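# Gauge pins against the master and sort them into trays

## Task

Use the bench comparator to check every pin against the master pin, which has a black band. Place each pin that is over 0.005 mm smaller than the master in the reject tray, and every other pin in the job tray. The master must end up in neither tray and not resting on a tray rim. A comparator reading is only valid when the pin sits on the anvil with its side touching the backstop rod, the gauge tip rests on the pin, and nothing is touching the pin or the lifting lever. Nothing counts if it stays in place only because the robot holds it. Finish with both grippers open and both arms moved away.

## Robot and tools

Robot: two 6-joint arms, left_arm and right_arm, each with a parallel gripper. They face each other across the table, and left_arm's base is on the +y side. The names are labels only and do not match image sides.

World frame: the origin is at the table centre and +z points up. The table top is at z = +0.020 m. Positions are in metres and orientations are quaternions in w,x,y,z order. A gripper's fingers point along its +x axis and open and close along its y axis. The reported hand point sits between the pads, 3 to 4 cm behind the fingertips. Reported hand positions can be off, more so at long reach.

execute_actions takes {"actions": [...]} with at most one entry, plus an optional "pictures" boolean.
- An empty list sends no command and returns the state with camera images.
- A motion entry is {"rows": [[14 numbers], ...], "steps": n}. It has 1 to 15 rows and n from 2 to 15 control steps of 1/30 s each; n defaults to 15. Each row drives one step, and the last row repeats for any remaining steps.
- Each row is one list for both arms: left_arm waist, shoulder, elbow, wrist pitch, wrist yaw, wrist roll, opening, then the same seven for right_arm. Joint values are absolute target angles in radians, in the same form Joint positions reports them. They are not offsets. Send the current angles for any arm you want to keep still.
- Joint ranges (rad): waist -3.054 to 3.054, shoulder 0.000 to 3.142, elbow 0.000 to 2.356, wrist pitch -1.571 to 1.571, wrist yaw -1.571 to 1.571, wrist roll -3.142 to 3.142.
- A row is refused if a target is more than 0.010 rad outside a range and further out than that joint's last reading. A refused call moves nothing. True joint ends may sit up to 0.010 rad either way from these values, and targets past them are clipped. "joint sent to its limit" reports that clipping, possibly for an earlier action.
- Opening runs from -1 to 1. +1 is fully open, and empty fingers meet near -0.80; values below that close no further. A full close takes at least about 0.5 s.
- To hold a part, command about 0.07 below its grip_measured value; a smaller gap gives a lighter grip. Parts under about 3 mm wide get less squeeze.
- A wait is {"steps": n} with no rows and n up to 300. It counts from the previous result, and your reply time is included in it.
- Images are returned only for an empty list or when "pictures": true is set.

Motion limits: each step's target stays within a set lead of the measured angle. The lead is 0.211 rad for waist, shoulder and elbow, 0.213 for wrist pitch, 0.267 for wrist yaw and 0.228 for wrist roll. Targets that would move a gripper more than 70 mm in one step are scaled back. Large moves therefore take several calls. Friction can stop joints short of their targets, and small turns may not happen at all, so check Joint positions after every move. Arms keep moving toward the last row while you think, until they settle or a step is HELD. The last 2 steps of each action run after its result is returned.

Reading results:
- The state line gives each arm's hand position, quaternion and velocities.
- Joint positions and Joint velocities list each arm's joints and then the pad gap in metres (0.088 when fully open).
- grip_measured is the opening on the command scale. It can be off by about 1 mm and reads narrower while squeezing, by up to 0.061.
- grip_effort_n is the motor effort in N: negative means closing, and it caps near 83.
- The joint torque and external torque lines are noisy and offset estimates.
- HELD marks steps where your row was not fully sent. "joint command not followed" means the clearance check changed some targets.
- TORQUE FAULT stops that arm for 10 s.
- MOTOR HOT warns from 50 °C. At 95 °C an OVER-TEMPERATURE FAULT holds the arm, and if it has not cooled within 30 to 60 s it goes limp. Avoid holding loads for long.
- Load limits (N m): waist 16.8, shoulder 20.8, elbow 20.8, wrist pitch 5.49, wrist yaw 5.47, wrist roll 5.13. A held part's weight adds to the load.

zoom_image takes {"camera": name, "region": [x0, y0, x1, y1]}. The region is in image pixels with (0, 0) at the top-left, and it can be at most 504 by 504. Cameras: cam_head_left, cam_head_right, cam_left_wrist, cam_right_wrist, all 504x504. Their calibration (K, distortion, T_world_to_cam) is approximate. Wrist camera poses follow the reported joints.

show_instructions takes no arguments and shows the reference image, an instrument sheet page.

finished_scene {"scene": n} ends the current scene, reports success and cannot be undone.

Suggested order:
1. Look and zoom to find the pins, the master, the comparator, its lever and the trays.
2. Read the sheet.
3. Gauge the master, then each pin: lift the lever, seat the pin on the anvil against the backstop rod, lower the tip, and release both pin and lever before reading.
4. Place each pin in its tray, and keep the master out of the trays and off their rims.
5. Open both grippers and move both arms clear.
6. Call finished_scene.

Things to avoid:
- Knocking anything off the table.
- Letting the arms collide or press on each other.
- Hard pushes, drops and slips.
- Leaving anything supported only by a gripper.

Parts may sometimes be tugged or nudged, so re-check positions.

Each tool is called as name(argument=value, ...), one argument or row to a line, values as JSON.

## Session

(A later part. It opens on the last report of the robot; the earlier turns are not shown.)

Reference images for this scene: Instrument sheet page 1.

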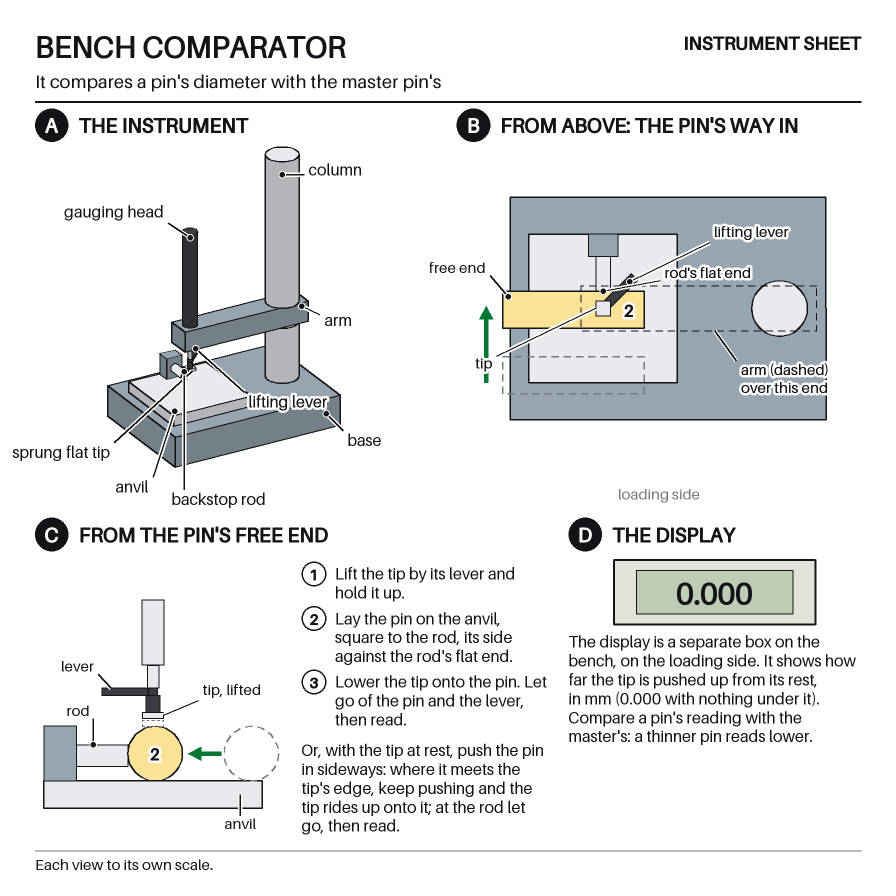

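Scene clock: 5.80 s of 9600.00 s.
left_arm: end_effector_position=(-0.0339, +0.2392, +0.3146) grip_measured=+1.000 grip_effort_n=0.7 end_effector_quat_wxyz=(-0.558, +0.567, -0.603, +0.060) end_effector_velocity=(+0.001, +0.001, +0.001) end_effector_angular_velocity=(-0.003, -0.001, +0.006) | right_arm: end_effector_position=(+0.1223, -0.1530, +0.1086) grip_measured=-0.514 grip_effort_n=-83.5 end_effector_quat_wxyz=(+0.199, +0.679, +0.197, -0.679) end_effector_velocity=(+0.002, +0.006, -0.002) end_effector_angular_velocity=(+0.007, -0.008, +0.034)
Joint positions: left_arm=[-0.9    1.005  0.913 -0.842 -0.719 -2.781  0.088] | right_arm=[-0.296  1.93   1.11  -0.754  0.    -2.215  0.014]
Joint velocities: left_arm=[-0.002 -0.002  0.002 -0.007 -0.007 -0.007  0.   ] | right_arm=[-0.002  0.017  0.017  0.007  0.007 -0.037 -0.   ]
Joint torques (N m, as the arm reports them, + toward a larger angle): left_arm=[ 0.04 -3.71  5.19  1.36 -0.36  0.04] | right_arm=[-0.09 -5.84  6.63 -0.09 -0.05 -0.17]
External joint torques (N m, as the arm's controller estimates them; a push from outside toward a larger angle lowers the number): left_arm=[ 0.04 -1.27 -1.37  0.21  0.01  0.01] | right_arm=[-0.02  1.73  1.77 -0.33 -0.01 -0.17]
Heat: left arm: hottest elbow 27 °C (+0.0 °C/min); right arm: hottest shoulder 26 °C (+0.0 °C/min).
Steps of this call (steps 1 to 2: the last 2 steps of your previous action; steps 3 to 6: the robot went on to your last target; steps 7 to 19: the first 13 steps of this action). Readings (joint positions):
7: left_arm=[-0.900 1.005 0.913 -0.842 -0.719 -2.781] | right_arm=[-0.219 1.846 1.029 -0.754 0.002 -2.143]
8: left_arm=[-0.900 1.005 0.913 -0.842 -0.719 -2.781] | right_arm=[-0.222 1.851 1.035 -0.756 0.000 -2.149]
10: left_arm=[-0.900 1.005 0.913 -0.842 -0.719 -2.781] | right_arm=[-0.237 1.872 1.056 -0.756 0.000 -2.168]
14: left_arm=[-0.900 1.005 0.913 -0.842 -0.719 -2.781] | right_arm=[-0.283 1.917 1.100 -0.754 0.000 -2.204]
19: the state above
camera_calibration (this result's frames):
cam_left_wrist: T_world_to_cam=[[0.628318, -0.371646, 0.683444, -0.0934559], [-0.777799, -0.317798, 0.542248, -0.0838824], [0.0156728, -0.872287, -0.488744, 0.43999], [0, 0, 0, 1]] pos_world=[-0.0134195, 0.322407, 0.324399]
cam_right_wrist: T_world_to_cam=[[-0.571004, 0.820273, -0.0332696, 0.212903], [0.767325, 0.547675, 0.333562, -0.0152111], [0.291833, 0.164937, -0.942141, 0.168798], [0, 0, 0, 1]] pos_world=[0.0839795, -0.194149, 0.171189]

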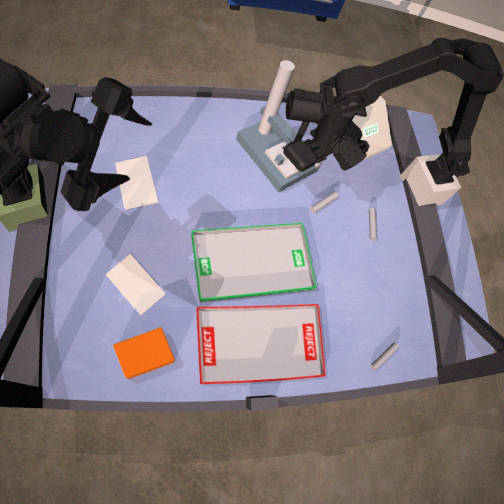

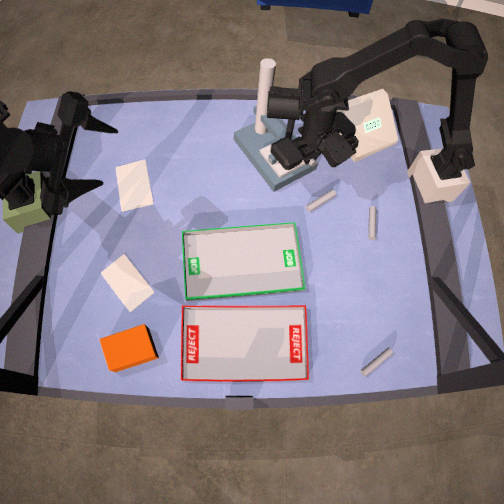

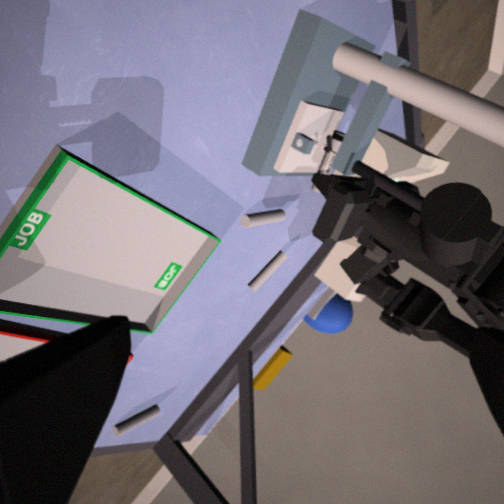

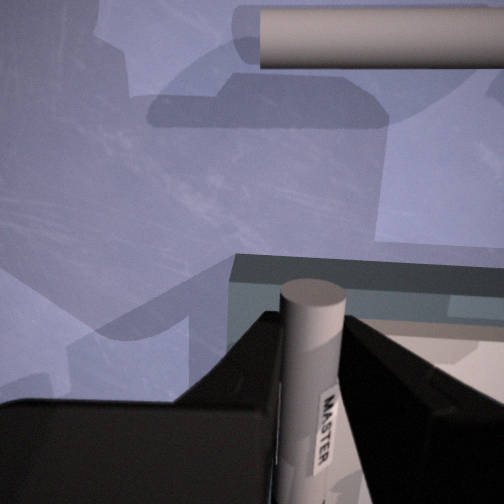

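execute_actions(
  actions=[
    {"rows":[[-0.899,1.0,0.9,-0.842,-0.718,-2.781,1,-0.285,1.945,1.127,-0.75,0,-2.205,-0.58],[-0.899,1.0,0.9,-0.842,-0.718,-2.781,1,-0.28,1.95,1.127,-0.745,0,-2.2,-0.58],[-0.899,1.0,0.9,-0.842,-0.718,-2.781,1,-0.278,1.954,1.128,-0.742,0,-2.2,-0.58],[-0.899,1.0,0.9,-0.842,-0.718,-2.781,1,-0.278,1.958,1.128,-0.74,0,-2.2,-0.58]],"steps":10},
  ],
)

execute_actions(
  actions=[
    {"rows":[[-0.899,1.0,0.9,-0.842,-0.718,-2.781,1,-0.273,1.96,1.141,-0.748,0,-2.2,-0.58],[-0.899,1.0,0.9,-0.842,-0.718,-2.781,1,-0.271,1.967,1.152,-0.752,0,-2.196,-0.58],[-0.899,1.0,0.9,-0.842,-0.718,-2.781,1,-0.266,1.975,1.164,-0.756,0,-2.191,-0.58],[-0.899,1.0,0.9,-0.842,-0.718,-2.781,1,-0.261,1.983,1.175,-0.76,0,-2.186,-0.58],[-0.899,1.0,0.9,-0.842,-0.718,-2.781,1,-0.256,1.991,1.187,-0.764,0,-2.181,-0.58],[-0.899,1.0,0.9,-0.842,-0.718,-2.781,1,-0.251,1.999,1.199,-0.768,0,-2.176,-0.58],[-0.899,1.0,0.9,-0.842,-0.718,-2.781,1,-0.246,2.007,1.21,-0.772,0,-2.171,-0.58],[-0.899,1.0,0.9,-0.842,-0.718,-2.781,1,-0.246,2.007,1.21,-0.772,0,-2.171,-0.58],[-0.899,1.0,0.9,-0.842,-0.718,-2.781,1,-0.241,2.015,1.222,-0.776,0,-2.166,-0.58]],"steps":15},
  ],
  pictures=true,
)

Scene clock: 6.33 s of 9600.00 s.
left_arm: end_effector_position=(-0.0339, +0.2392, +0.3146) grip_measured=+1.000 grip_effort_n=0.7 end_effector_quat_wxyz=(-0.558, +0.567, -0.603, +0.060) end_effector_velocity=(+0.001, +0.001, -0.001) end_effector_angular_velocity=(+0.004, -0.015, -0.003) | right_arm: end_effector_position=(+0.1188, -0.1503, +0.1049) grip_measured=-0.514 grip_effort_n=-83.5 end_effector_quat_wxyz=(+0.200, +0.679, +0.196, -0.679) end_effector_velocity=(+0.000, +0.001, +0.000) end_effector_angular_velocity=(+0.007, -0.008, -0.034)
Joint positions: left_arm=[-0.9    1.005  0.913 -0.842 -0.719 -2.781  0.088] | right_arm=[-0.284  1.947  1.117 -0.746  0.002 -2.204  0.014]
Joint velocities: left_arm=[-0.002 -0.002 -0.002 -0.007 -0.007  0.007  0.   ] | right_arm=[ 0.002 -0.002 -0.002  0.007  0.007  0.037  0.   ]
Joint torques (N m, as the arm reports them, + toward a larger angle): left_arm=[ 0.01 -3.72  5.2   1.36 -0.36  0.05] | right_arm=[ 0.66 -5.5   6.47  0.18 -0.14  0.13]
External joint torques (N m, as the arm's controller estimates them; a push from outside toward a larger angle lowers the number): left_arm=[ 0.02 -1.29 -1.33  0.23  0.01  0.01] | right_arm=[ 0.66  2.07  1.67 -0.07 -0.1   0.13]
Heat: left arm: hottest elbow 27 °C (+0.0 °C/min); right arm: hottest shoulder 26 °C (+0.0 °C/min).
Steps of this call (steps 1 to 2: the last 2 steps of your previous action; steps 3 to 8: the robot went on to your last target; steps 9 to 16: the first 8 steps of this action). Readings (joint positions):
9: left_arm=[-0.900 1.005 0.913 -0.842 -0.719 -2.781] | right_arm=[-0.296 1.932 1.112 -0.754 0.000 -2.217]
10: left_arm=[-0.900 1.005 0.913 -0.842 -0.719 -2.781] | right_arm=[-0.294 1.934 1.113 -0.754 0.000 -2.216]
12: left_arm=[-0.900 1.005 0.913 -0.842 -0.719 -2.781] | right_arm=[-0.289 1.941 1.115 -0.749 0.000 -2.210]
16: the state above

Scene clock: 6.83 s of 9600.00 s.
left_arm: end_effector_position=(-0.0339, +0.2392, +0.3146) grip_measured=+1.000 grip_effort_n=0.7 end_effector_quat_wxyz=(-0.558, +0.567, -0.603, +0.060) end_effector_velocity=(+0.000, -0.000, +0.001) end_effector_angular_velocity=(-0.015, +0.016, +0.015) | right_arm: end_effector_position=(+0.1072, -0.1300, +0.1063) grip_measured=-0.514 grip_effort_n=-83.5 end_effector_quat_wxyz=(+0.199, +0.679, +0.200, -0.677) end_effector_velocity=(-0.002, -0.002, -0.002) end_effector_angular_velocity=(-0.046, +0.009, +0.010)
Joint positions: left_arm=[-0.9    1.005  0.913 -0.842 -0.719 -2.781  0.088] | right_arm=[-0.246  2.003  1.207 -0.772  0.002 -2.171  0.014]
Joint velocities: left_arm=[-0.002 -0.002 -0.002  0.007 -0.007 -0.022  0.   ] | right_arm=[ 0.002  0.032  0.037 -0.051 -0.007 -0.007  0.   ]
Joint torques (N m, as the arm reports them, + toward a larger angle): left_arm=[ 0.02 -3.71  5.18  1.36 -0.36  0.05] | right_arm=[ 0.61 -6.06  6.63 -0.14 -0.15  0.14]
External joint torques (N m, as the arm's controller estimates them; a push from outside toward a larger angle lowers the number): left_arm=[ 0.02 -1.27 -1.39  0.21  0.02  0.01] | right_arm=[ 0.68  1.99  1.79 -0.37 -0.12  0.13]
Heat: left arm: hottest elbow 27 °C (+0.0 °C/min); right arm: hottest shoulder 26 °C (+0.0 °C/min).
Steps of this call (steps 1 to 2: the last 2 steps of your previous action; steps 3 to 15: the first 13 steps of this action). Readings (joint positions):
3: left_arm=[-0.900 1.005 0.913 -0.842 -0.719 -2.781] | right_arm=[-0.283 1.947 1.119 -0.745 0.002 -2.203]
4: left_arm=[-0.900 1.005 0.913 -0.842 -0.719 -2.781] | right_arm=[-0.282 1.949 1.123 -0.747 0.002 -2.202]
6: left_arm=[-0.900 1.005 0.913 -0.842 -0.719 -2.781] | right_arm=[-0.277 1.958 1.139 -0.751 0.002 -2.198]
10: left_arm=[-0.900 1.005 0.913 -0.842 -0.719 -2.781] | right_arm=[-0.259 1.985 1.181 -0.762 0.002 -2.183]
15: the state above
camera_calibration (this result's frames):
cam_left_wrist: T_world_to_cam=[[0.628318, -0.371646, 0.683444, -0.0934559], [-0.777799, -0.317798, 0.542248, -0.0838824], [0.0156728, -0.872287, -0.488744, 0.43999], [0, 0, 0, 1]] pos_world=[-0.0134195, 0.322407, 0.324399]
cam_right_wrist: T_world_to_cam=[[-0.575308, 0.817379, -0.0302071, 0.1851], [0.763657, 0.549992, 0.338137, -0.0152444], [0.293, 0.171465, -0.940612, 0.167808], [0, 0, 0, 1]] pos_world=[0.0689633, -0.171686, 0.168588]

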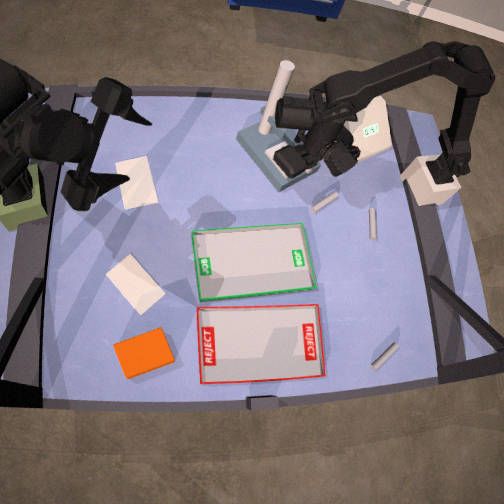

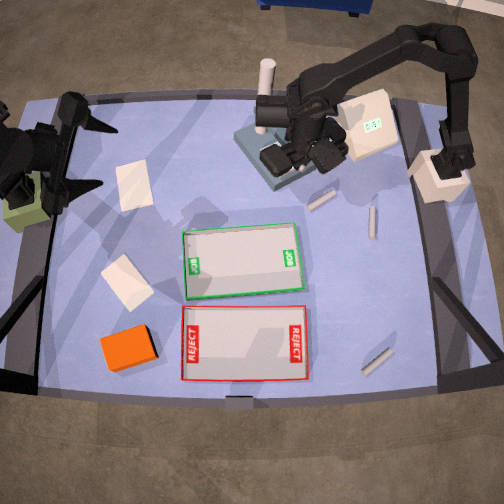

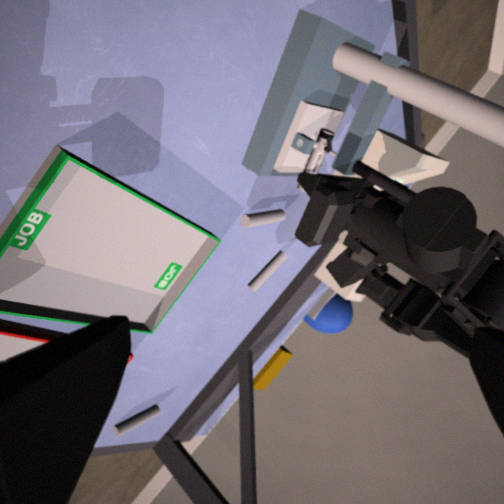

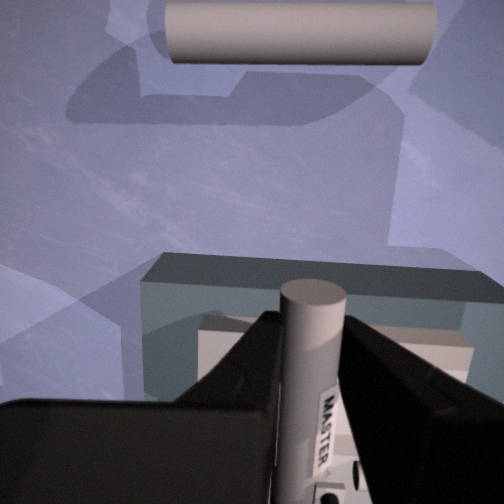

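Tip riding up. Continue.

execute_actions(
  actions=[
    {"rows":[[-0.899,1.0,0.9,-0.842,-0.718,-2.781,1,-0.234,2.02,1.233,-0.78,0,-2.16,-0.58],[-0.899,1.0,0.9,-0.842,-0.718,-2.781,1,-0.234,2.02,1.233,-0.78,0,-2.16,-0.58],[-0.899,1.0,0.9,-0.842,-0.718,-2.781,1,-0.234,2.02,1.233,-0.78,0,-2.16,-0.58],[-0.899,1.0,0.9,-0.842,-0.718,-2.781,1,-0.227,2.027,1.244,-0.784,0,-2.154,-0.58],[-0.899,1.0,0.9,-0.842,-0.718,-2.781,1,-0.227,2.027,1.244,-0.784,0,-2.154,-0.58],[-0.899,1.0,0.9,-0.842,-0.718,-2.781,1,-0.227,2.027,1.244,-0.784,0,-2.154,-0.58],[-0.899,1.0,0.9,-0.842,-0.718,-2.781,1,-0.22,2.034,1.255,-0.788,0,-2.155,-0.58]],"steps":15},
  ],
)

Scene clock: 7.40 s of 9600.00 s.
left_arm: end_effector_position=(-0.0339, +0.2392, +0.3146) grip_measured=+1.000 grip_effort_n=0.7 end_effector_quat_wxyz=(-0.558, +0.567, -0.603, +0.060) end_effector_velocity=(+0.002, +0.002, -0.002) end_effector_angular_velocity=(+0.004, -0.006, +0.006) | right_arm: end_effector_position=(+0.1014, -0.1233, +0.1069) grip_measured=-0.514 grip_effort_n=-83.5 end_effector_quat_wxyz=(+0.201, +0.680, +0.201, -0.676) end_effector_velocity=(+0.001, +0.000, -0.001) end_effector_angular_velocity=(-0.007, +0.007, +0.000)
Joint positions: left_arm=[-0.9    1.005  0.913 -0.842 -0.719 -2.781  0.088] | right_arm=[-0.228  2.024  1.242 -0.787  0.005 -2.157  0.014]
Joint velocities: left_arm=[-0.002 -0.002 -0.007 -0.007 -0.007 -0.007  0.   ] | right_arm=[-0.007  0.007  0.007 -0.007 -0.007 -0.007  0.   ]
Joint torques (N m, as the arm reports them, + toward a larger angle): left_arm=[ 0.02 -3.74  5.19  1.35 -0.36  0.05] | right_arm=[ 0.88 -6.19  6.83 -0.09 -0.27  0.1 ]
External joint torques (N m, as the arm's controller estimates them; a push from outside toward a larger angle lowers the number): left_arm=[ 0.02 -1.29 -1.34  0.22  0.02  0.02] | right_arm=[ 0.91  2.11  1.88 -0.34 -0.23  0.1 ]
Heat: left arm: hottest elbow 27 °C (+0.0 °C/min); right arm: hottest shoulder 26 °C (+0.0 °C/min).
Steps of this call (steps 1 to 2: the last 2 steps of your previous action; steps 3 to 4: the robot went on to your last target; steps 5 to 17: the first 13 steps of this action). Readings (joint positions):
5: left_arm=[-0.900 1.005 0.913 -0.842 -0.719 -2.781] | right_arm=[-0.246 2.005 1.211 -0.776 0.002 -2.169]
6: left_arm=[-0.900 1.005 0.913 -0.842 -0.719 -2.781] | right_arm=[-0.245 2.007 1.214 -0.778 0.003 -2.166]
8: left_arm=[-0.900 1.005 0.913 -0.842 -0.719 -2.781] | right_arm=[-0.243 2.010 1.219 -0.781 0.003 -2.163]
12: left_arm=[-0.900 1.005 0.913 -0.842 -0.719 -2.781] | right_arm=[-0.233 2.019 1.233 -0.785 0.004 -2.159]
17: the state above

execute_actions(
  actions=[
    {"rows":[[-0.899,1.0,0.9,-0.842,-0.718,-2.781,1,-0.216,2.04,1.266,-0.792,0,-2.158,-0.58],[-0.899,1.0,0.9,-0.842,-0.718,-2.781,1,-0.216,2.04,1.266,-0.792,0,-2.158,-0.58],[-0.899,1.0,0.9,-0.842,-0.718,-2.781,1,-0.216,2.04,1.266,-0.792,0,-2.158,-0.58],[-0.899,1.0,0.9,-0.842,-0.718,-2.781,1,-0.216,2.04,1.266,-0.792,0,-2.166,-0.58]],"steps":10},
  ],
)

execute_actions(
  actions=[
    {"rows":[[-0.899,1.0,0.9,-0.842,-0.718,-2.781,1,-0.223,2.03,1.257,-0.792,0,-2.16,-0.5],[-0.899,1.0,0.9,-0.842,-0.718,-2.781,1,-0.223,2.03,1.257,-0.792,0,-2.16,-0.5],[-0.899,1.0,0.9,-0.842,-0.718,-2.781,1,-0.223,2.03,1.257,-0.792,0,-2.16,-0.45],[-0.899,1.0,0.9,-0.842,-0.718,-2.781,1,-0.223,2.03,1.257,-0.792,0,-2.16,-0.45],[-0.899,1.0,0.9,-0.842,-0.718,-2.781,1,-0.223,2.03,1.257,-0.792,0,-2.16,-0.25]],"steps":15},
  ],
)

execute_actions(
  actions=[
    {"steps":10},
  ],
  pictures=true,
)

zoom_image(
  camera="cam_head_right",
  region=[340,100,400,150],
)

zoom_image(
  camera="cam_right_wrist",
  region=[250,400,400,504],
)

Scene clock: 7.83 s of 9600.00 s.
left_arm: end_effector_position=(-0.0339, +0.2392, +0.3146) grip_measured=+1.000 grip_effort_n=0.7 end_effector_quat_wxyz=(-0.558, +0.567, -0.603, +0.060) end_effector_velocity=(-0.000, -0.001, +0.003) end_effector_angular_velocity=(-0.015, +0.008, +0.006) | right_arm: end_effector_position=(+0.1013, -0.1229, +0.1065) grip_measured=-0.514 grip_effort_n=-83.5 end_effector_quat_wxyz=(+0.204, +0.679, +0.199, -0.676) end_effector_velocity=(-0.000, +0.003, +0.001) end_effector_angular_velocity=(+0.012, +0.007, +0.019)
Joint positions: left_arm=[-0.9    1.005  0.913 -0.842 -0.719 -2.781  0.088] | right_arm=[-0.227  2.03   1.25  -0.796  0.007 -2.157  0.014]
Joint velocities: left_arm=[-0.002 -0.002  0.002  0.007 -0.007 -0.007  0.   ] | right_arm=[-0.002 -0.002  0.002  0.007 -0.007 -0.022 -0.   ]
Joint torques (N m, as the arm reports them, + toward a larger angle): left_arm=[ 0.01 -3.73  5.18  1.35 -0.36  0.05] | right_arm=[ 1.24 -6.22  7.18  0.13 -0.32 -0.29]
External joint torques (N m, as the arm's controller estimates them; a push from outside toward a larger angle lowers the number): left_arm=[ 0.03 -1.29 -1.4   0.21  0.02  0.02] | right_arm=[ 1.23  2.11  2.21 -0.12 -0.28 -0.28]
Heat: left arm: hottest elbow 27 °C (+0.0 °C/min); right arm: hottest shoulder 26 °C (+0.0 °C/min).
Steps of this call (steps 1 to 2: the last 2 steps of your previous action; steps 3 to 5: the robot went on to your last target; steps 6 to 13: the first 8 steps of this action). Readings (joint positions):
6: left_arm=[-0.900 1.005 0.913 -0.842 -0.719 -2.781] | right_arm=[-0.228 2.025 1.243 -0.789 0.005 -2.157]
7: left_arm=[-0.900 1.005 0.913 -0.842 -0.719 -2.781] | right_arm=[-0.227 2.027 1.246 -0.792 0.005 -2.157]
9: left_arm=[-0.900 1.005 0.913 -0.842 -0.719 -2.781] | right_arm=[-0.227 2.029 1.248 -0.794 0.006 -2.157]
13: the state above

Scene clock: 8.33 s of 9600.00 s.
left_arm: end_effector_position=(-0.0339, +0.2392, +0.3146) grip_measured=+1.000 grip_effort_n=0.7 end_effector_quat_wxyz=(-0.558, +0.567, -0.603, +0.060) end_effector_velocity=(+0.001, +0.001, +0.001) end_effector_angular_velocity=(-0.007, +0.010, +0.015) | right_arm: end_effector_position=(+0.1003, -0.1226, +0.1065) grip_measured=-0.263 grip_effort_n=16.0 end_effector_quat_wxyz=(+0.204, +0.678, +0.201, -0.677) end_effector_velocity=(-0.000, -0.002, +0.000) end_effector_angular_velocity=(-0.007, +0.007, +0.020)
Joint positions: left_arm=[-0.9    1.005  0.913 -0.842 -0.719 -2.781  0.088] | right_arm=[-0.226  2.03   1.25  -0.794  0.003 -2.157  0.026]
Joint velocities: left_arm=[-0.002 -0.002  0.002 -0.007 -0.007 -0.022  0.   ] | right_arm=[-0.002 -0.002 -0.002 -0.007 -0.007 -0.022  0.005]
Joint torques (N m, as the arm reports them, + toward a larger angle): left_arm=[ 0.   -3.74  5.17  1.36 -0.36  0.05] | right_arm=[ 0.37 -7.3   6.13  0.05 -0.18 -0.1 ]
External joint torques (N m, as the arm's controller estimates them; a push from outside toward a larger angle lowers the number): left_arm=[ 0.   -1.3  -1.38  0.22  0.02  0.01] | right_arm=[ 0.37  1.03  1.21 -0.17 -0.14 -0.1 ]
Heat: left arm: hottest elbow 27 °C (+0.0 °C/min); right arm: hottest shoulder 26 °C (+0.0 °C/min).
Steps of this call (steps 1 to 2: the last 2 steps of your previous action; steps 3 to 15: the first 13 steps of this action). Readings (joint positions):
3: left_arm=[-0.900 1.005 0.913 -0.842 -0.719 -2.781] | right_arm=[-0.227 2.030 1.250 -0.796 0.007 -2.157]
4: left_arm=[-0.900 1.005 0.913 -0.842 -0.719 -2.781] | right_arm=[-0.227 2.030 1.250 -0.796 0.007 -2.157]
6: left_arm=[-0.900 1.005 0.913 -0.842 -0.719 -2.781] | right_arm=[-0.227 2.030 1.250 -0.796 0.007 -2.157]
10: left_arm=[-0.900 1.005 0.913 -0.842 -0.719 -2.781] | right_arm=[-0.226 2.030 1.250 -0.794 0.003 -2.157]
15: the state above

Scene clock: 8.67 s of 9600.00 s.
left_arm: end_effector_position=(-0.0339, +0.2392, +0.3146) grip_measured=+1.000 grip_effort_n=0.7 end_effector_quat_wxyz=(-0.558, +0.567, -0.603, +0.060) end_effector_velocity=(+0.001, +0.001, +0.001) end_effector_angular_velocity=(+0.000, -0.012, -0.003) | right_arm: end_effector_position=(+0.1003, -0.1226, +0.1065) grip_measured=-0.253 grip_effort_n=16.0 end_effector_quat_wxyz=(+0.204, +0.678, +0.201, -0.677) end_effector_velocity=(+0.002, -0.000, +0.001) end_effector_angular_velocity=(-0.003, -0.007, +0.005)
Joint positions: left_arm=[-0.9    1.005  0.913 -0.842 -0.719 -2.781  0.088] | right_arm=[-0.226  2.03   1.25  -0.794  0.003 -2.157  0.027]
Joint velocities: left_arm=[-0.002 -0.002  0.002 -0.007 -0.007  0.007  0.   ] | right_arm=[-0.002 -0.002  0.002 -0.007  0.007 -0.007 -0.   ]
Joint torques (N m, as the arm reports them, + toward a larger angle): left_arm=[ 0.03 -3.72  5.2   1.36 -0.36  0.05] | right_arm=[ 0.38 -7.31  6.15  0.05 -0.18 -0.1 ]
External joint torques (N m, as the arm's controller estimates them; a push from outside toward a larger angle lowers the number): left_arm=[ 0.03 -1.27 -1.35  0.22  0.02  0.01] | right_arm=[ 0.38  1.02  1.18 -0.2  -0.13 -0.1 ]
Heat: left arm: hottest elbow 27 °C (+0.0 °C/min); right arm: hottest shoulder 26 °C (+0.0 °C/min).
Kept back: nothing.
Steps of this call (steps 1 to 2: the last 2 steps of your previous action; steps 3 to 10: the robot went on to your last target). Readings (joint positions):
1: left_arm=[-0.900 1.005 0.913 -0.842 -0.719 -2.781] | right_arm=[-0.226 2.030 1.250 -0.794 0.003 -2.157]
2: left_arm=[-0.900 1.005 0.913 -0.842 -0.719 -2.781] | right_arm=[-0.226 2.030 1.250 -0.794 0.003 -2.157]
4: left_arm=[-0.900 1.005 0.913 -0.842 -0.719 -2.781] | right_arm=[-0.226 2.030 1.250 -0.794 0.003 -2.157]
8: left_arm=[-0.900 1.005 0.913 -0.842 -0.719 -2.781] | right_arm=[-0.226 2.030 1.250 -0.794 0.003 -2.157]
10: the state above
camera_calibration (this result's frames):
cam_left_wrist: T_world_to_cam=[[0.628318, -0.371646, 0.683444, -0.0934559], [-0.777799, -0.317798, 0.542248, -0.0838824], [0.0156728, -0.872287, -0.488744, 0.43999], [0, 0, 0, 1]] pos_world=[-0.0134195, 0.322407, 0.324399]
cam_right_wrist: T_world_to_cam=[[-0.580884, 0.813209, -0.0355511, 0.175684], [0.759632, 0.557271, 0.335275, -0.0124889], [0.29246, 0.16775, -0.941449, 0.168491], [0, 0, 0, 1]] pos_world=[0.062262, -0.164173, 0.169059]

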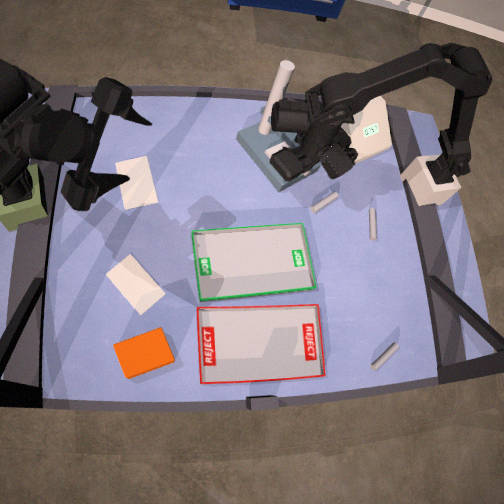

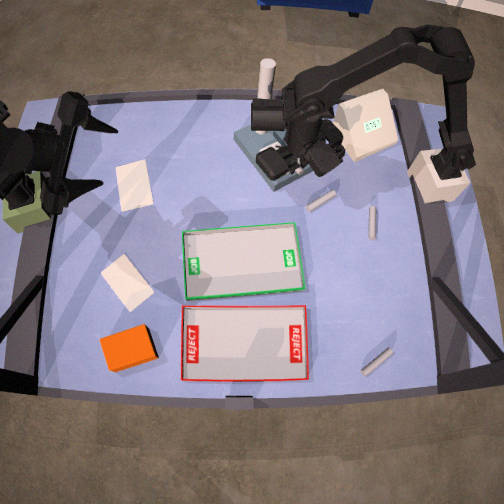

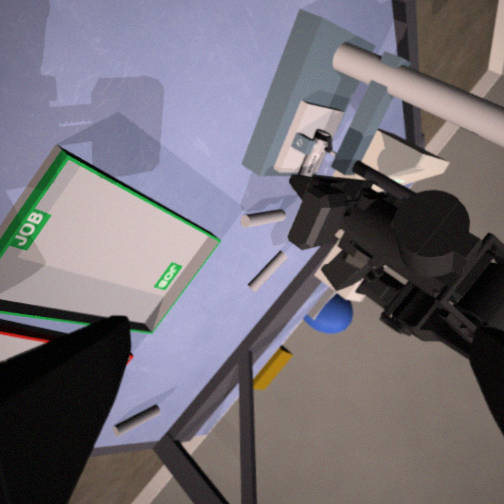

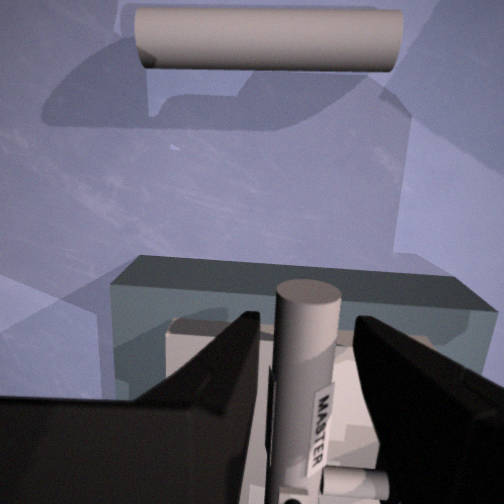

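Region (340, 100, 400, 150) of cam_head_right's 504x504 image, scaled by 8.400, with more detail than that image has.

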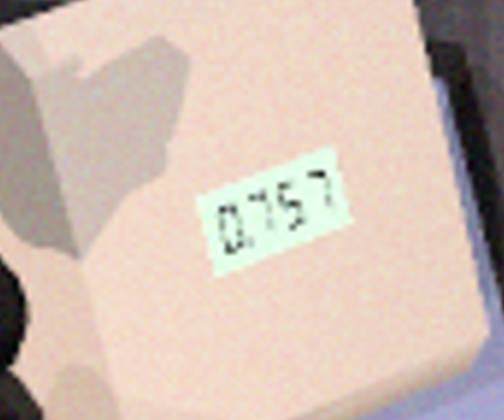

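Region (250, 400, 400, 504) of cam_right_wrist's 504x504 image, scaled by 3.360, with more detail than that image has; it fills the top 349 rows of this view, and the rest is white.

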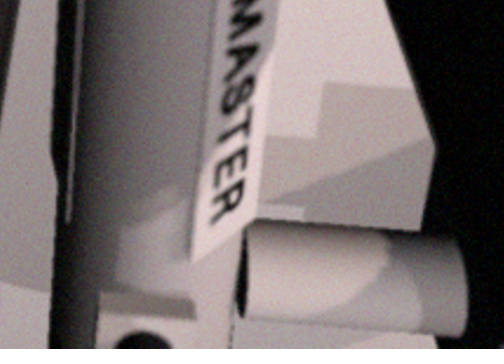

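execute_actions(
  actions=[
    {"rows":[[-0.899,1.0,0.9,-0.842,-0.718,-2.781,1,-0.23,2.026,1.247,-0.794,0,-2.157,-0.35],[-0.899,1.0,0.9,-0.842,-0.718,-2.781,1,-0.23,2.026,1.247,-0.794,0,-2.157,-0.42],[-0.899,1.0,0.9,-0.842,-0.718,-2.781,1,-0.23,2.026,1.247,-0.794,0,-2.157,-0.46],[-0.899,1.0,0.9,-0.842,-0.718,-2.781,1,-0.23,2.026,1.247,-0.794,0,-2.157,-0.5],[-0.899,1.0,0.9,-0.842,-0.718,-2.781,1,-0.23,2.026,1.247,-0.794,0,-2.157,-0.58]],"steps":10},
  ],
)

execute_actions(
  actions=[
    {"rows":[[-0.899,1.0,0.9,-0.842,-0.718,-2.781,1,-0.236,2.01,1.228,-0.787,0,-2.162,-0.58],[-0.899,1.0,0.9,-0.842,-0.718,-2.781,1,-0.236,2.01,1.228,-0.787,0,-2.162,-0.58],[-0.899,1.0,0.9,-0.842,-0.718,-2.781,1,-0.246,1.995,1.206,-0.78,0,-2.171,-0.58],[-0.899,1.0,0.9,-0.842,-0.718,-2.781,1,-0.246,1.995,1.206,-0.78,0,-2.171,-0.58],[-0.899,1.0,0.9,-0.842,-0.718,-2.781,1,-0.256,1.979,1.184,-0.773,0,-2.18,-0.58],[-0.899,1.0,0.9,-0.842,-0.718,-2.781,1,-0.256,1.979,1.184,-0.773,0,-2.18,-0.58],[-0.899,1.0,0.9,-0.842,-0.718,-2.781,1,-0.266,1.962,1.162,-0.768,0,-2.189,-0.58],[-0.899,1.0,0.9,-0.842,-0.718,-2.781,1,-0.276,1.944,1.139,-0.763,0,-2.197,-0.58],[-0.899,1.0,0.9,-0.842,-0.718,-2.781,1,-0.278,1.924,1.116,-0.759,0,-2.2,-0.58],[-0.899,1.0,0.9,-0.842,-0.718,-2.781,1,-0.278,1.924,1.116,-0.759,0,-2.2,-0.58],[-0.899,1.0,0.9,-0.842,-0.718,-2.781,1,-0.243,1.894,1.077,-0.751,0,-2.165,-0.58],[-0.899,1.0,0.9,-0.842,-0.718,-2.781,1,-0.243,1.894,1.077,-0.751,0,-2.165,-0.58],[-0.899,1.0,0.9,-0.842,-0.718,-2.781,1,-0.198,1.864,1.038,-0.742,0,-2.115,-0.58],[-0.899,1.0,0.9,-0.842,-0.718,-2.781,1,-0.198,1.864,1.038,-0.742,0,-2.115,-0.58],[-0.899,1.0,0.9,-0.842,-0.718,-2.781,1,-0.153,1.834,0.998,-0.736,0,-2.075,-0.58]],"steps":15},
  ],
)

execute_actions(
  actions=[
    {"rows":[[-0.899,1.0,0.9,-0.842,-0.718,-2.781,1,-0.153,1.834,0.998,-0.736,0,-2.075,-0.58],[-0.899,1.0,0.9,-0.842,-0.718,-2.781,1,-0.11,1.802,0.96,-0.731,0,-2.03,-0.58],[-0.899,1.0,0.9,-0.842,-0.718,-2.781,1,-0.11,1.802,0.96,-0.731,0,-2.03,-0.58],[-0.899,1.0,0.9,-0.842,-0.718,-2.781,1,-0.06,1.8,0.96,-0.731,0,-1.98,-0.58],[-0.899,1.0,0.9,-0.842,-0.718,-2.781,1,0,1.8,0.96,-0.731,0,-1.95,-0.58],[-0.899,1.0,0.9,-0.842,-0.718,-2.781,1,0.06,1.8,0.96,-0.731,0,-1.95,-0.58],[-0.899,1.0,0.9,-0.842,-0.718,-2.781,1,0.12,1.8,0.96,-0.731,0,-1.95,-0.58],[-0.899,1.0,0.9,-0.842,-0.718,-2.781,1,0.18,1.81,0.98,-0.731,0,-1.95,-0.58],[-0.899,1.0,0.9,-0.842,-0.718,-2.781,1,0.24,1.83,1.0,-0.731,0,-1.95,-0.58],[-0.899,1.0,0.9,-0.842,-0.718,-2.781,1,0.3,1.85,1.02,-0.73,0,-1.95,-0.58],[-0.899,1.0,0.9,-0.842,-0.718,-2.781,1,0.36,1.87,1.03,-0.72,0,-1.95,-0.58],[-0.899,1.0,0.9,-0.842,-0.718,-2.781,1,0.42,1.89,1.03,-0.7,0,-1.95,-0.58],[-0.899,1.0,0.9,-0.842,-0.718,-2.781,1,0.48,1.91,1.03,-0.68,0,-1.95,-0.58],[-0.899,1.0,0.9,-0.842,-0.718,-2.781,1,0.53,1.93,1.02,-0.658,0,-1.95,-0.58],[-0.899,1.0,0.9,-0.842,-0.718,-2.781,1,0.55,1.94,1.01,-0.64,0,-1.95,-0.58]],"steps":15},
  ],
)

execute_actions(
  actions=[
    {"rows":[[-0.899,1.0,0.9,-0.842,-0.718,-2.781,1,0.55,1.95,1.005,-0.625,0,-1.95,-0.58],[-0.899,1.0,0.9,-0.842,-0.718,-2.781,1,0.55,1.96,1.0,-0.61,0,-1.95,-0.58],[-0.899,1.0,0.9,-0.842,-0.718,-2.781,1,0.55,1.97,0.995,-0.595,0,-1.95,-0.58],[-0.899,1.0,0.9,-0.842,-0.718,-2.781,1,0.55,1.98,0.99,-0.58,0,-1.95,-0.58],[-0.899,1.0,0.9,-0.842,-0.718,-2.781,1,0.55,1.99,0.985,-0.57,0,-1.95,-0.58],[-0.899,1.0,0.9,-0.842,-0.718,-2.781,1,0.55,1.998,0.982,-0.562,0,-1.95,-0.58],[-0.899,1.0,0.9,-0.842,-0.718,-2.781,1,0.55,2.003,0.98,-0.557,0,-1.95,-0.58],[-0.899,1.0,0.9,-0.842,-0.718,-2.781,1,0.55,2.008,0.978,-0.555,0,-1.95,-0.58]],"steps":15},
  ],
)

Scene clock: 9.47 s of 9600.00 s.
left_arm: end_effector_position=(-0.0339, +0.2392, +0.3146) grip_measured=+1.000 grip_effort_n=0.7 end_effector_quat_wxyz=(-0.558, +0.567, -0.603, +0.060) end_effector_velocity=(+0.004, +0.003, -0.002) end_effector_angular_velocity=(+0.016, -0.023, +0.002) | right_arm: end_effector_position=(+0.1006, -0.1228, +0.1065) grip_measured=-0.517 grip_effort_n=-83.5 end_effector_quat_wxyz=(+0.203, +0.678, +0.200, -0.677) end_effector_velocity=(-0.001, -0.002, +0.000) end_effector_angular_velocity=(-0.007, +0.022, -0.000)
Joint positions: left_arm=[-0.9    1.005  0.913 -0.842 -0.719 -2.781  0.088] | right_arm=[-0.227  2.03   1.25  -0.795  0.002 -2.157  0.014]
Joint velocities: left_arm=[ 0.002 -0.002 -0.002 -0.022 -0.007  0.007  0.   ] | right_arm=[-0.007 -0.002 -0.002 -0.007 -0.022 -0.007 -0.   ]
Joint torques (N m, as the arm reports them, + toward a larger angle): left_arm=[ 0.01 -3.73  5.19  1.36 -0.36  0.05] | right_arm=[-0.29 -7.73  5.04  0.02 -0.16  0.02]
External joint torques (N m, as the arm's controller estimates them; a push from outside toward a larger angle lowers the number): left_arm=[ 0.   -1.33 -1.29  0.24  0.02  0.01] | right_arm=[-0.31  0.58  0.08 -0.23 -0.11  0.02]
Heat: left arm: hottest elbow 27 °C (+0.0 °C/min); right arm: hottest shoulder 27 °C (+6.3 °C/min).
Steps of this call (steps 1 to 15: the robot went on to your last target; step 16: nothing new was sent; steps 17 to 24: the first 8 steps of this action). Readings (joint positions):
17: left_arm=[-0.900 1.005 0.913 -0.842 -0.719 -2.781] | right_arm=[-0.226 2.030 1.250 -0.794 0.003 -2.157]
18: left_arm=[-0.900 1.005 0.913 -0.842 -0.719 -2.781] | right_arm=[-0.226 2.030 1.250 -0.794 0.003 -2.157]
20: left_arm=[-0.900 1.005 0.913 -0.842 -0.719 -2.781] | right_arm=[-0.226 2.030 1.250 -0.794 0.003 -2.157]
24: the state above

Scene clock: 9.97 s of 9600.00 s.
left_arm: end_effector_position=(-0.0339, +0.2392, +0.3146) grip_measured=+1.000 grip_effort_n=0.7 end_effector_quat_wxyz=(-0.558, +0.567, -0.603, +0.060) end_effector_velocity=(+0.002, +0.001, -0.001) end_effector_angular_velocity=(-0.003, +0.007, +0.020) | right_arm: end_effector_position=(+0.1109, -0.1543, +0.1096) grip_measured=-0.517 grip_effort_n=-83.5 end_effector_quat_wxyz=(+0.196, +0.680, +0.193, -0.679) end_effector_velocity=(-0.109, -0.101, +0.019) end_effector_angular_velocity=(+0.149, -0.045, -0.264)
Joint positions: left_arm=[-0.9    1.005  0.913 -0.842 -0.719 -2.781  0.088] | right_arm=[-0.26   1.922  1.103 -0.756  0.002 -2.17   0.014]
Joint velocities: left_arm=[ 0.002 -0.002 -0.002 -0.007 -0.007 -0.022  0.   ] | right_arm=[ 0.344 -0.491 -0.613  0.271  0.037  0.608 -0.   ]
Joint torques (N m, as the arm reports them, + toward a larger angle): left_arm=[ 0.01 -3.74  5.19  1.36 -0.35  0.04] | right_arm=[ 3.28 -8.15  3.89 -0.03 -0.21  0.18]
External joint torques (N m, as the arm's controller estimates them; a push from outside toward a larger angle lowers the number): left_arm=[ 0.   -1.3  -1.36  0.22  0.03  0.01] | right_arm=[ 1.09 -0.23 -0.73 -0.16  0.03  0.22]
Heat: left arm: hottest elbow 27 °C (+0.0 °C/min); right arm: hottest shoulder 27 °C (+6.0 °C/min).
Steps of this call (steps 1 to 2: the last 2 steps of your previous action; steps 3 to 15: the first 13 steps of this action). Readings (joint positions):
3: left_arm=[-0.900 1.005 0.913 -0.842 -0.719 -2.781] | right_arm=[-0.227 2.028 1.249 -0.795 0.002 -2.157]
4: left_arm=[-0.900 1.005 0.913 -0.842 -0.719 -2.781] | right_arm=[-0.228 2.026 1.246 -0.793 0.002 -2.157]
6: left_arm=[-0.900 1.005 0.913 -0.842 -0.719 -2.781] | right_arm=[-0.231 2.018 1.234 -0.784 -0.001 -2.162]
10: left_arm=[-0.900 1.005 0.913 -0.842 -0.719 -2.781] | right_arm=[-0.251 1.988 1.190 -0.773 -0.001 -2.178]
15: the state above

Scene clock: 10.47 s of 9600.00 s.
left_arm: end_effector_position=(-0.0339, +0.2392, +0.3146) grip_measured=+1.000 grip_effort_n=0.7 end_effector_quat_wxyz=(-0.558, +0.567, -0.603, +0.060) end_effector_velocity=(+0.002, -0.001, +0.001) end_effector_angular_velocity=(-0.014, -0.007, +0.015) | right_arm: end_effector_position=(-0.0587, -0.2124, +0.1095) grip_measured=-0.517 grip_effort_n=-83.5 end_effector_quat_wxyz=(+0.309, +0.633, +0.321, -0.632) end_effector_velocity=(-0.522, -0.153, -0.077) end_effector_angular_velocity=(+0.179, +0.133, +1.676)
Joint positions: left_arm=[-0.9    1.005  0.913 -0.842 -0.719 -2.781  0.088] | right_arm=[ 0.319  1.857  1.012 -0.709  0.002 -1.958  0.014]
Joint velocities: left_arm=[-0.002  0.002 -0.002  0.007 -0.022 -0.007  0.   ] | right_arm=[ 1.712  0.462  0.252  0.432 -0.022  0.037 -0.   ]
Joint torques (N m, as the arm reports them, + toward a larger angle): left_arm=[ 0.03 -3.75  5.18  1.36 -0.36  0.05] | right_arm=[ 0.65 -4.76  5.08 -0.17 -0.17  0.17]
External joint torques (N m, as the arm's controller estimates them; a push from outside toward a larger angle lowers the number): left_arm=[ 0.02 -1.29 -1.4   0.21  0.03  0.01] | right_arm=[ 0.53  1.57  1.54 -0.11 -0.1   0.18]
Heat: left arm: hottest elbow 27 °C (+0.0 °C/min); right arm: hottest shoulder 27 °C (+5.7 °C/min).
Steps of this call (steps 1 to 2: the last 2 steps of your previous action; steps 3 to 15: the first 13 steps of this action). Readings (joint positions):
3: left_arm=[-0.900 1.005 0.913 -0.842 -0.719 -2.781] | right_arm=[-0.204 1.876 1.047 -0.744 0.002 -2.118]
4: left_arm=[-0.900 1.005 0.913 -0.842 -0.719 -2.781] | right_arm=[-0.181 1.860 1.028 -0.741 0.002 -2.097]
6: left_arm=[-0.900 1.005 0.913 -0.842 -0.719 -2.781] | right_arm=[-0.133 1.833 0.994 -0.738 0.000 -2.053]
10: left_arm=[-0.900 1.005 0.913 -0.842 -0.719 -2.781] | right_arm=[0.028 1.817 0.975 -0.734 0.002 -1.977]
15: the state above

Scene clock: 10.97 s of 9600.00 s.
left_arm: end_effector_position=(-0.0339, +0.2392, +0.3146) grip_measured=+1.000 grip_effort_n=0.7 end_effector_quat_wxyz=(-0.558, +0.567, -0.603, +0.060) end_effector_velocity=(+0.002, +0.001, +0.001) end_effector_angular_velocity=(-0.003, -0.024, +0.001) | right_arm: end_effector_position=(-0.1191, -0.2517, +0.0646) grip_measured=-0.517 grip_effort_n=-83.5 end_effector_quat_wxyz=(+0.384, +0.592, +0.386, -0.594) end_effector_velocity=(+0.006, -0.001, -0.004) end_effector_angular_velocity=(-0.011, -0.021, -0.015)
Joint positions: left_arm=[-0.9    1.005  0.913 -0.842 -0.719 -2.781  0.088] | right_arm=[ 0.549  1.997  0.988 -0.558 -0.003 -1.954  0.014]
Joint velocities: left_arm=[-0.007 -0.002 -0.002 -0.007 -0.022  0.007  0.   ] | right_arm=[-0.007  0.012 -0.002 -0.007  0.007  0.007 -0.   ]
Joint torques (N m, as the arm reports them, + toward a larger angle): left_arm=[ 0.02 -3.73  5.17  1.36 -0.36  0.05] | right_arm=[ 0.09 -5.36  3.57 -0.01  0.02  0.18]
External joint torques (N m, as the arm's controller estimates them; a push from outside toward a larger angle lowers the number): left_arm=[ 0.02 -1.28 -1.4   0.21  0.02  0.01] | right_arm=[ 0.13  1.85 -0.37 -0.2   0.07  0.19]
Heat: left arm: hottest elbow 27 °C (+0.0 °C/min); right arm: hottest shoulder 27 °C (+5.5 °C/min).
Steps of this call (steps 1 to 2: the last 2 steps of your previous action; steps 3 to 15: the first 13 steps of this action). Readings (joint positions):
3: left_arm=[-0.900 1.005 0.913 -0.842 -0.719 -2.781] | right_arm=[0.479 1.905 1.020 -0.662 -0.005 -1.956]
4: left_arm=[-0.900 1.005 0.913 -0.842 -0.719 -2.781] | right_arm=[0.514 1.920 1.018 -0.652 -0.008 -1.956]
6: left_arm=[-0.900 1.005 0.913 -0.842 -0.719 -2.781] | right_arm=[0.547 1.946 1.008 -0.622 -0.009 -1.955]
10: left_arm=[-0.900 1.005 0.913 -0.842 -0.719 -2.781] | right_arm=[0.549 1.985 0.992 -0.576 -0.003 -1.954]
15: the state above

execute_actions(
  actions=[
    {"rows":[[-0.899,1.0,0.9,-0.842,-0.718,-2.781,1,0.55,2.01,0.978,-0.555,0,-1.95,-0.5],[-0.899,1.0,0.9,-0.842,-0.718,-2.781,1,0.55,2.005,0.985,-0.555,0,-1.95,-0.45],[-0.899,1.0,0.9,-0.842,-0.718,-2.781,1,0.55,2.0,0.988,-0.555,0,-1.95,-0.4],[-0.899,1.0,0.9,-0.842,-0.718,-2.781,1,0.55,2.0,0.988,-0.555,0,-1.95,-0.15],[-0.899,1.0,0.9,-0.842,-0.718,-2.781,1,0.55,2.0,0.988,-0.555,0,-1.95,-0.15],[-0.899,1.0,0.9,-0.842,-0.718,-2.781,1,0.55,2.0,0.988,-0.555,0,-1.95,-0.15],[-0.899,1.0,0.9,-0.842,-0.718,-2.781,1,0.55,2.0,0.988,-0.555,0,-1.95,-0.15],[-0.899,1.0,0.9,-0.842,-0.718,-2.781,1,0.55,1.97,1.01,-0.575,0,-1.95,-0.15],[-0.899,1.0,0.9,-0.842,-0.718,-2.781,1,0.55,1.95,1.02,-0.605,0,-1.95,-0.15],[-0.899,1.0,0.9,-0.842,-0.718,-2.781,1,0.55,1.93,1.03,-0.635,0,-1.95,-0.15],[-0.899,1.0,0.9,-0.842,-0.718,-2.781,1,0.55,1.91,1.04,-0.665,0,-1.95,-0.15],[-0.899,1.0,0.9,-0.842,-0.718,-2.781,1,0.55,1.88,1.05,-0.71,0,-1.95,-0.15],[-0.899,1.0,0.9,-0.842,-0.718,-2.781,1,0.55,1.85,1.05,-0.74,0,-1.95,-0.15]],"steps":15},
  ],
)

execute_actions(
  actions=[
    {"rows":[[-0.899,1.0,0.9,-0.842,-0.718,-2.781,1,0.52,1.78,0.98,-0.74,0,-0.78,-0.15],[-0.899,1.0,0.9,-0.842,-0.718,-2.781,1,0.5,1.74,0.93,-0.73,0,-0.78,-0.15],[-0.899,1.0,0.9,-0.842,-0.718,-2.781,1,0.48,1.7,0.88,-0.73,0,-0.78,-0.15],[-0.899,1.0,0.9,-0.842,-0.718,-2.781,1,0.46,1.66,0.83,-0.72,0,-0.78,-0.15],[-0.899,1.0,0.9,-0.842,-0.718,-2.781,1,0.44,1.62,0.78,-0.71,0,-0.78,-0.15],[-0.899,1.0,0.9,-0.842,-0.718,-2.781,1,0.42,1.59,0.74,-0.71,0,-0.78,-0.15],[-0.899,1.0,0.9,-0.842,-0.718,-2.781,1,0.41,1.568,0.701,-0.704,0,-0.78,-0.15]],"steps":15},
  ],
)

execute_actions(
  actions=[
    {"steps":14},
  ],
  pictures=true,
)

Scene clock: 11.77 s of 9600.00 s.
left_arm: end_effector_position=(-0.0339, +0.2392, +0.3146) grip_measured=+1.000 grip_effort_n=0.7 end_effector_quat_wxyz=(-0.558, +0.567, -0.603, +0.060) end_effector_velocity=(+0.001, -0.001, +0.001) end_effector_angular_velocity=(-0.011, +0.005, +0.011) | right_arm: end_effector_position=(-0.1185, -0.2523, +0.0900) grip_measured=-0.163 grip_effort_n=16.0 end_effector_quat_wxyz=(+0.385, +0.592, +0.384, -0.594) end_effector_velocity=(-0.008, +0.005, +0.258) end_effector_angular_velocity=(+0.106, +0.133, +0.005)
Joint positions: left_arm=[-0.9    1.005  0.913 -0.842 -0.719 -2.781  0.088] | right_arm=[ 0.549  1.93   1.02  -0.661 -0.003 -1.954  0.031]
Joint velocities: left_arm=[ 0.002 -0.002 -0.002  0.007 -0.007 -0.007  0.   ] | right_arm=[-0.002 -0.725  0.242 -0.799 -0.022 -0.007  0.005]
Joint torques (N m, as the arm reports them, + toward a larger angle): left_arm=[ 0.02 -3.73  5.17  1.36 -0.36  0.05] | right_arm=[ 0.11 -8.36  6.18 -0.29  0.03  0.16]
External joint torques (N m, as the arm's controller estimates them; a push from outside toward a larger angle lowers the number): left_arm=[ 0.01 -1.29 -1.38  0.22  0.02  0.01] | right_arm=[ 0.09 -0.32  1.49 -0.48  0.1   0.16]
Heat: left arm: hottest elbow 28 °C (+5.1 °C/min); right arm: hottest shoulder 27 °C (+5.1 °C/min).
Steps of this call (steps 1 to 2: the last 2 steps of your previous action; steps 3 to 11: the robot went on to your last target; steps 12 to 24: the first 13 steps of this action). Readings (joint positions):
12: left_arm=[-0.900 1.005 0.913 -0.842 -0.719 -2.781] | right_arm=[0.549 1.997 0.988 -0.557 -0.003 -1.954]
13: left_arm=[-0.900 1.005 0.913 -0.842 -0.719 -2.781] | right_arm=[0.549 1.997 0.988 -0.557 -0.003 -1.954]
15: left_arm=[-0.900 1.005 0.913 -0.842 -0.719 -2.781] | right_arm=[0.549 1.997 0.988 -0.556 -0.003 -1.954]
19: left_arm=[-0.900 1.005 0.913 -0.842 -0.719 -2.781] | right_arm=[0.549 1.996 0.989 -0.557 -0.003 -1.954]
24: the state above

Scene clock: 12.27 s of 9600.00 s.
left_arm: end_effector_position=(-0.0339, +0.2392, +0.3146) grip_measured=+1.000 grip_effort_n=0.7 end_effector_quat_wxyz=(-0.558, +0.567, -0.603, +0.060) end_effector_velocity=(+0.001, +0.001, -0.001) end_effector_angular_velocity=(-0.003, +0.007, +0.015) | right_arm: end_effector_position=(-0.0369, -0.2928, +0.1155) grip_measured=-0.153 grip_effort_n=16.0 end_effector_quat_wxyz=(-0.079, -0.704, -0.076, +0.702) end_effector_velocity=(+0.008, -0.004, +0.006) end_effector_angular_velocity=(+0.063, +0.025, -1.836)
Joint positions: left_arm=[-0.9    1.005  0.913 -0.842 -0.719 -2.781  0.088] | right_arm=[ 0.416  1.584  0.716 -0.709  0.    -1.156  0.031]
Joint velocities: left_arm=[-0.002 -0.002 -0.002 -0.007 -0.007 -0.022  0.   ] | right_arm=[-0.012 -0.1   -0.071  0.037  0.007  1.824 -0.   ]
Joint torques (N m, as the arm reports them, + toward a larger angle): left_arm=[ 0.01 -3.72  5.17  1.36 -0.36  0.05] | right_arm=[-0.36 -4.93  4.31  0.2  -0.08  0.18]
External joint torques (N m, as the arm's controller estimates them; a push from outside toward a larger angle lowers the number): left_arm=[ 0.02 -1.29 -1.37  0.23  0.02  0.01] | right_arm=[-0.37 -0.03 -0.68 -0.16 -0.02  0.18]
Heat: left arm: hottest elbow 28 °C (+4.9 °C/min); right arm: hottest shoulder 27 °C (+4.9 °C/min).
Steps of this call (steps 1 to 2: the last 2 steps of your previous action; steps 3 to 15: the first 13 steps of this action). Readings (joint positions):
3: left_arm=[-0.900 1.005 0.913 -0.842 -0.719 -2.781] | right_arm=[0.548 1.862 1.033 -0.708 -0.003 -1.913]
4: left_arm=[-0.900 1.005 0.913 -0.842 -0.719 -2.781] | right_arm=[0.543 1.833 1.018 -0.708 -0.003 -1.845]
6: left_arm=[-0.900 1.005 0.913 -0.842 -0.719 -2.781] | right_arm=[0.514 1.758 0.954 -0.717 -0.003 -1.720]
10: left_arm=[-0.900 1.005 0.913 -0.842 -0.719 -2.781] | right_arm=[0.436 1.622 0.785 -0.716 -0.000 -1.470]
15: the state above

Scene clock: 12.73 s of 9600.00 s.
left_arm: end_effector_position=(-0.0339, +0.2392, +0.3146) grip_measured=+1.000 grip_effort_n=0.7 end_effector_quat_wxyz=(-0.558, +0.567, -0.603, +0.060) end_effector_velocity=(+0.000, +0.002, -0.001) end_effector_angular_velocity=(+0.004, -0.015, -0.007) | right_arm: end_effector_position=(-0.0362, -0.2929, +0.1163) grip_measured=-0.153 grip_effort_n=16.0 end_effector_quat_wxyz=(+0.054, -0.705, +0.053, +0.705) end_effector_velocity=(+0.001, -0.001, +0.001) end_effector_angular_velocity=(-0.006, +0.004, -0.044)
Joint positions: left_arm=[-0.9    1.005  0.913 -0.842 -0.719 -2.781  0.088] | right_arm=[ 0.414  1.575  0.711 -0.706  0.    -0.788  0.031]
Joint velocities: left_arm=[-0.007 -0.002 -0.002 -0.007 -0.007  0.007  0.   ] | right_arm=[-0.007 -0.007 -0.002 -0.007 -0.007  0.037 -0.   ]
Joint torques (N m, as the arm reports them, + toward a larger angle): left_arm=[ 0.03 -3.74  5.19  1.35 -0.36  0.05] | right_arm=[-0.35 -4.85  4.07  0.16 -0.07  0.18]
External joint torques (N m, as the arm's controller estimates them; a push from outside toward a larger angle lowers the number): left_arm=[ 0.05 -1.3  -1.35  0.22  0.02  0.01] | right_arm=[-0.34 -0.05 -0.72 -0.17 -0.02  0.18]
Heat: left arm: hottest elbow 28 °C (+4.7 °C/min); right arm: hottest shoulder 27 °C (+4.7 °C/min).
Kept back: nothing.
Steps of this call (steps 1 to 2: the last 2 steps of your previous action; steps 3 to 14: the robot went on to your last target). Readings (joint positions):
1: left_arm=[-0.900 1.005 0.913 -0.842 -0.719 -2.781] | right_arm=[0.415 1.581 0.715 -0.708 0.000 -1.093]
2: left_arm=[-0.900 1.005 0.913 -0.842 -0.719 -2.781] | right_arm=[0.415 1.579 0.714 -0.707 0.000 -1.030]
4: left_arm=[-0.900 1.005 0.913 -0.842 -0.719 -2.781] | right_arm=[0.414 1.575 0.713 -0.706 0.000 -0.913]
8: left_arm=[-0.900 1.005 0.913 -0.842 -0.719 -2.781] | right_arm=[0.414 1.575 0.712 -0.706 0.000 -0.813]
14: the state above
camera_calibration (this result's frames):
cam_left_wrist: T_world_to_cam=[[0.628318, -0.371646, 0.683444, -0.0934559], [-0.777799, -0.317798, 0.542248, -0.0838824], [0.0156728, -0.872287, -0.488744, 0.43999], [0, 0, 0, 1]] pos_world=[-0.0134195, 0.322407, 0.324399]
cam_right_wrist: T_world_to_cam=[[0.109975, 0.993464, -0.0305705, 0.312486], [0.937611, -0.093487, 0.334881, -0.00133065], [0.329834, -0.0654917, -0.941764, 0.179234], [0, 0, 0, 1]] pos_world=[-0.0922354, -0.29883, 0.178794]

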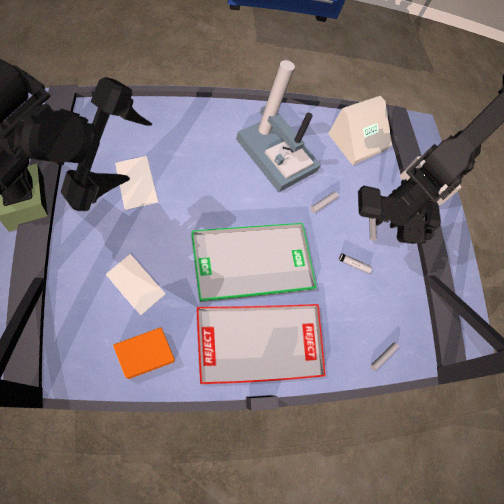

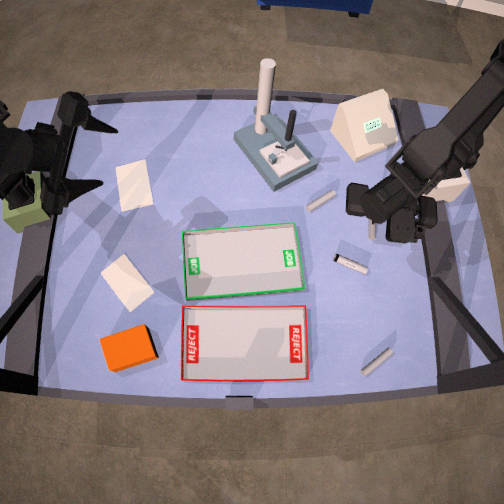

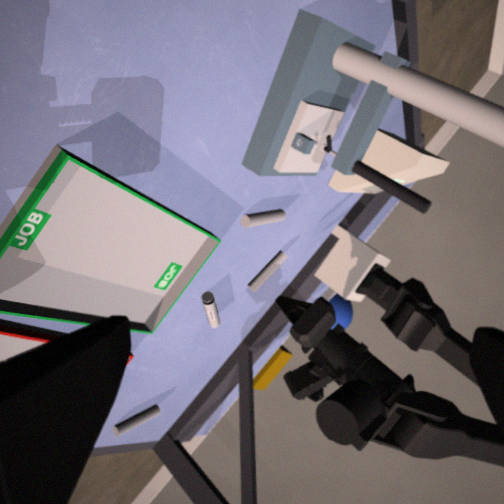

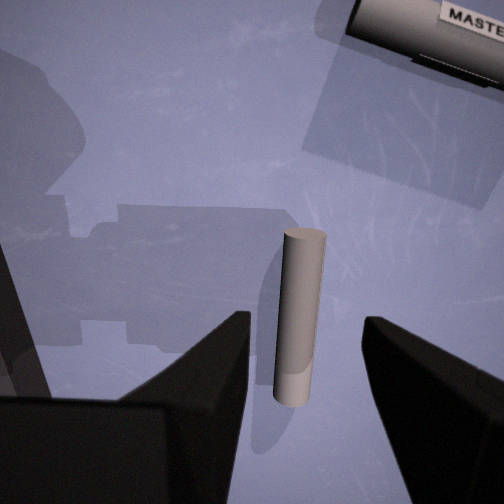

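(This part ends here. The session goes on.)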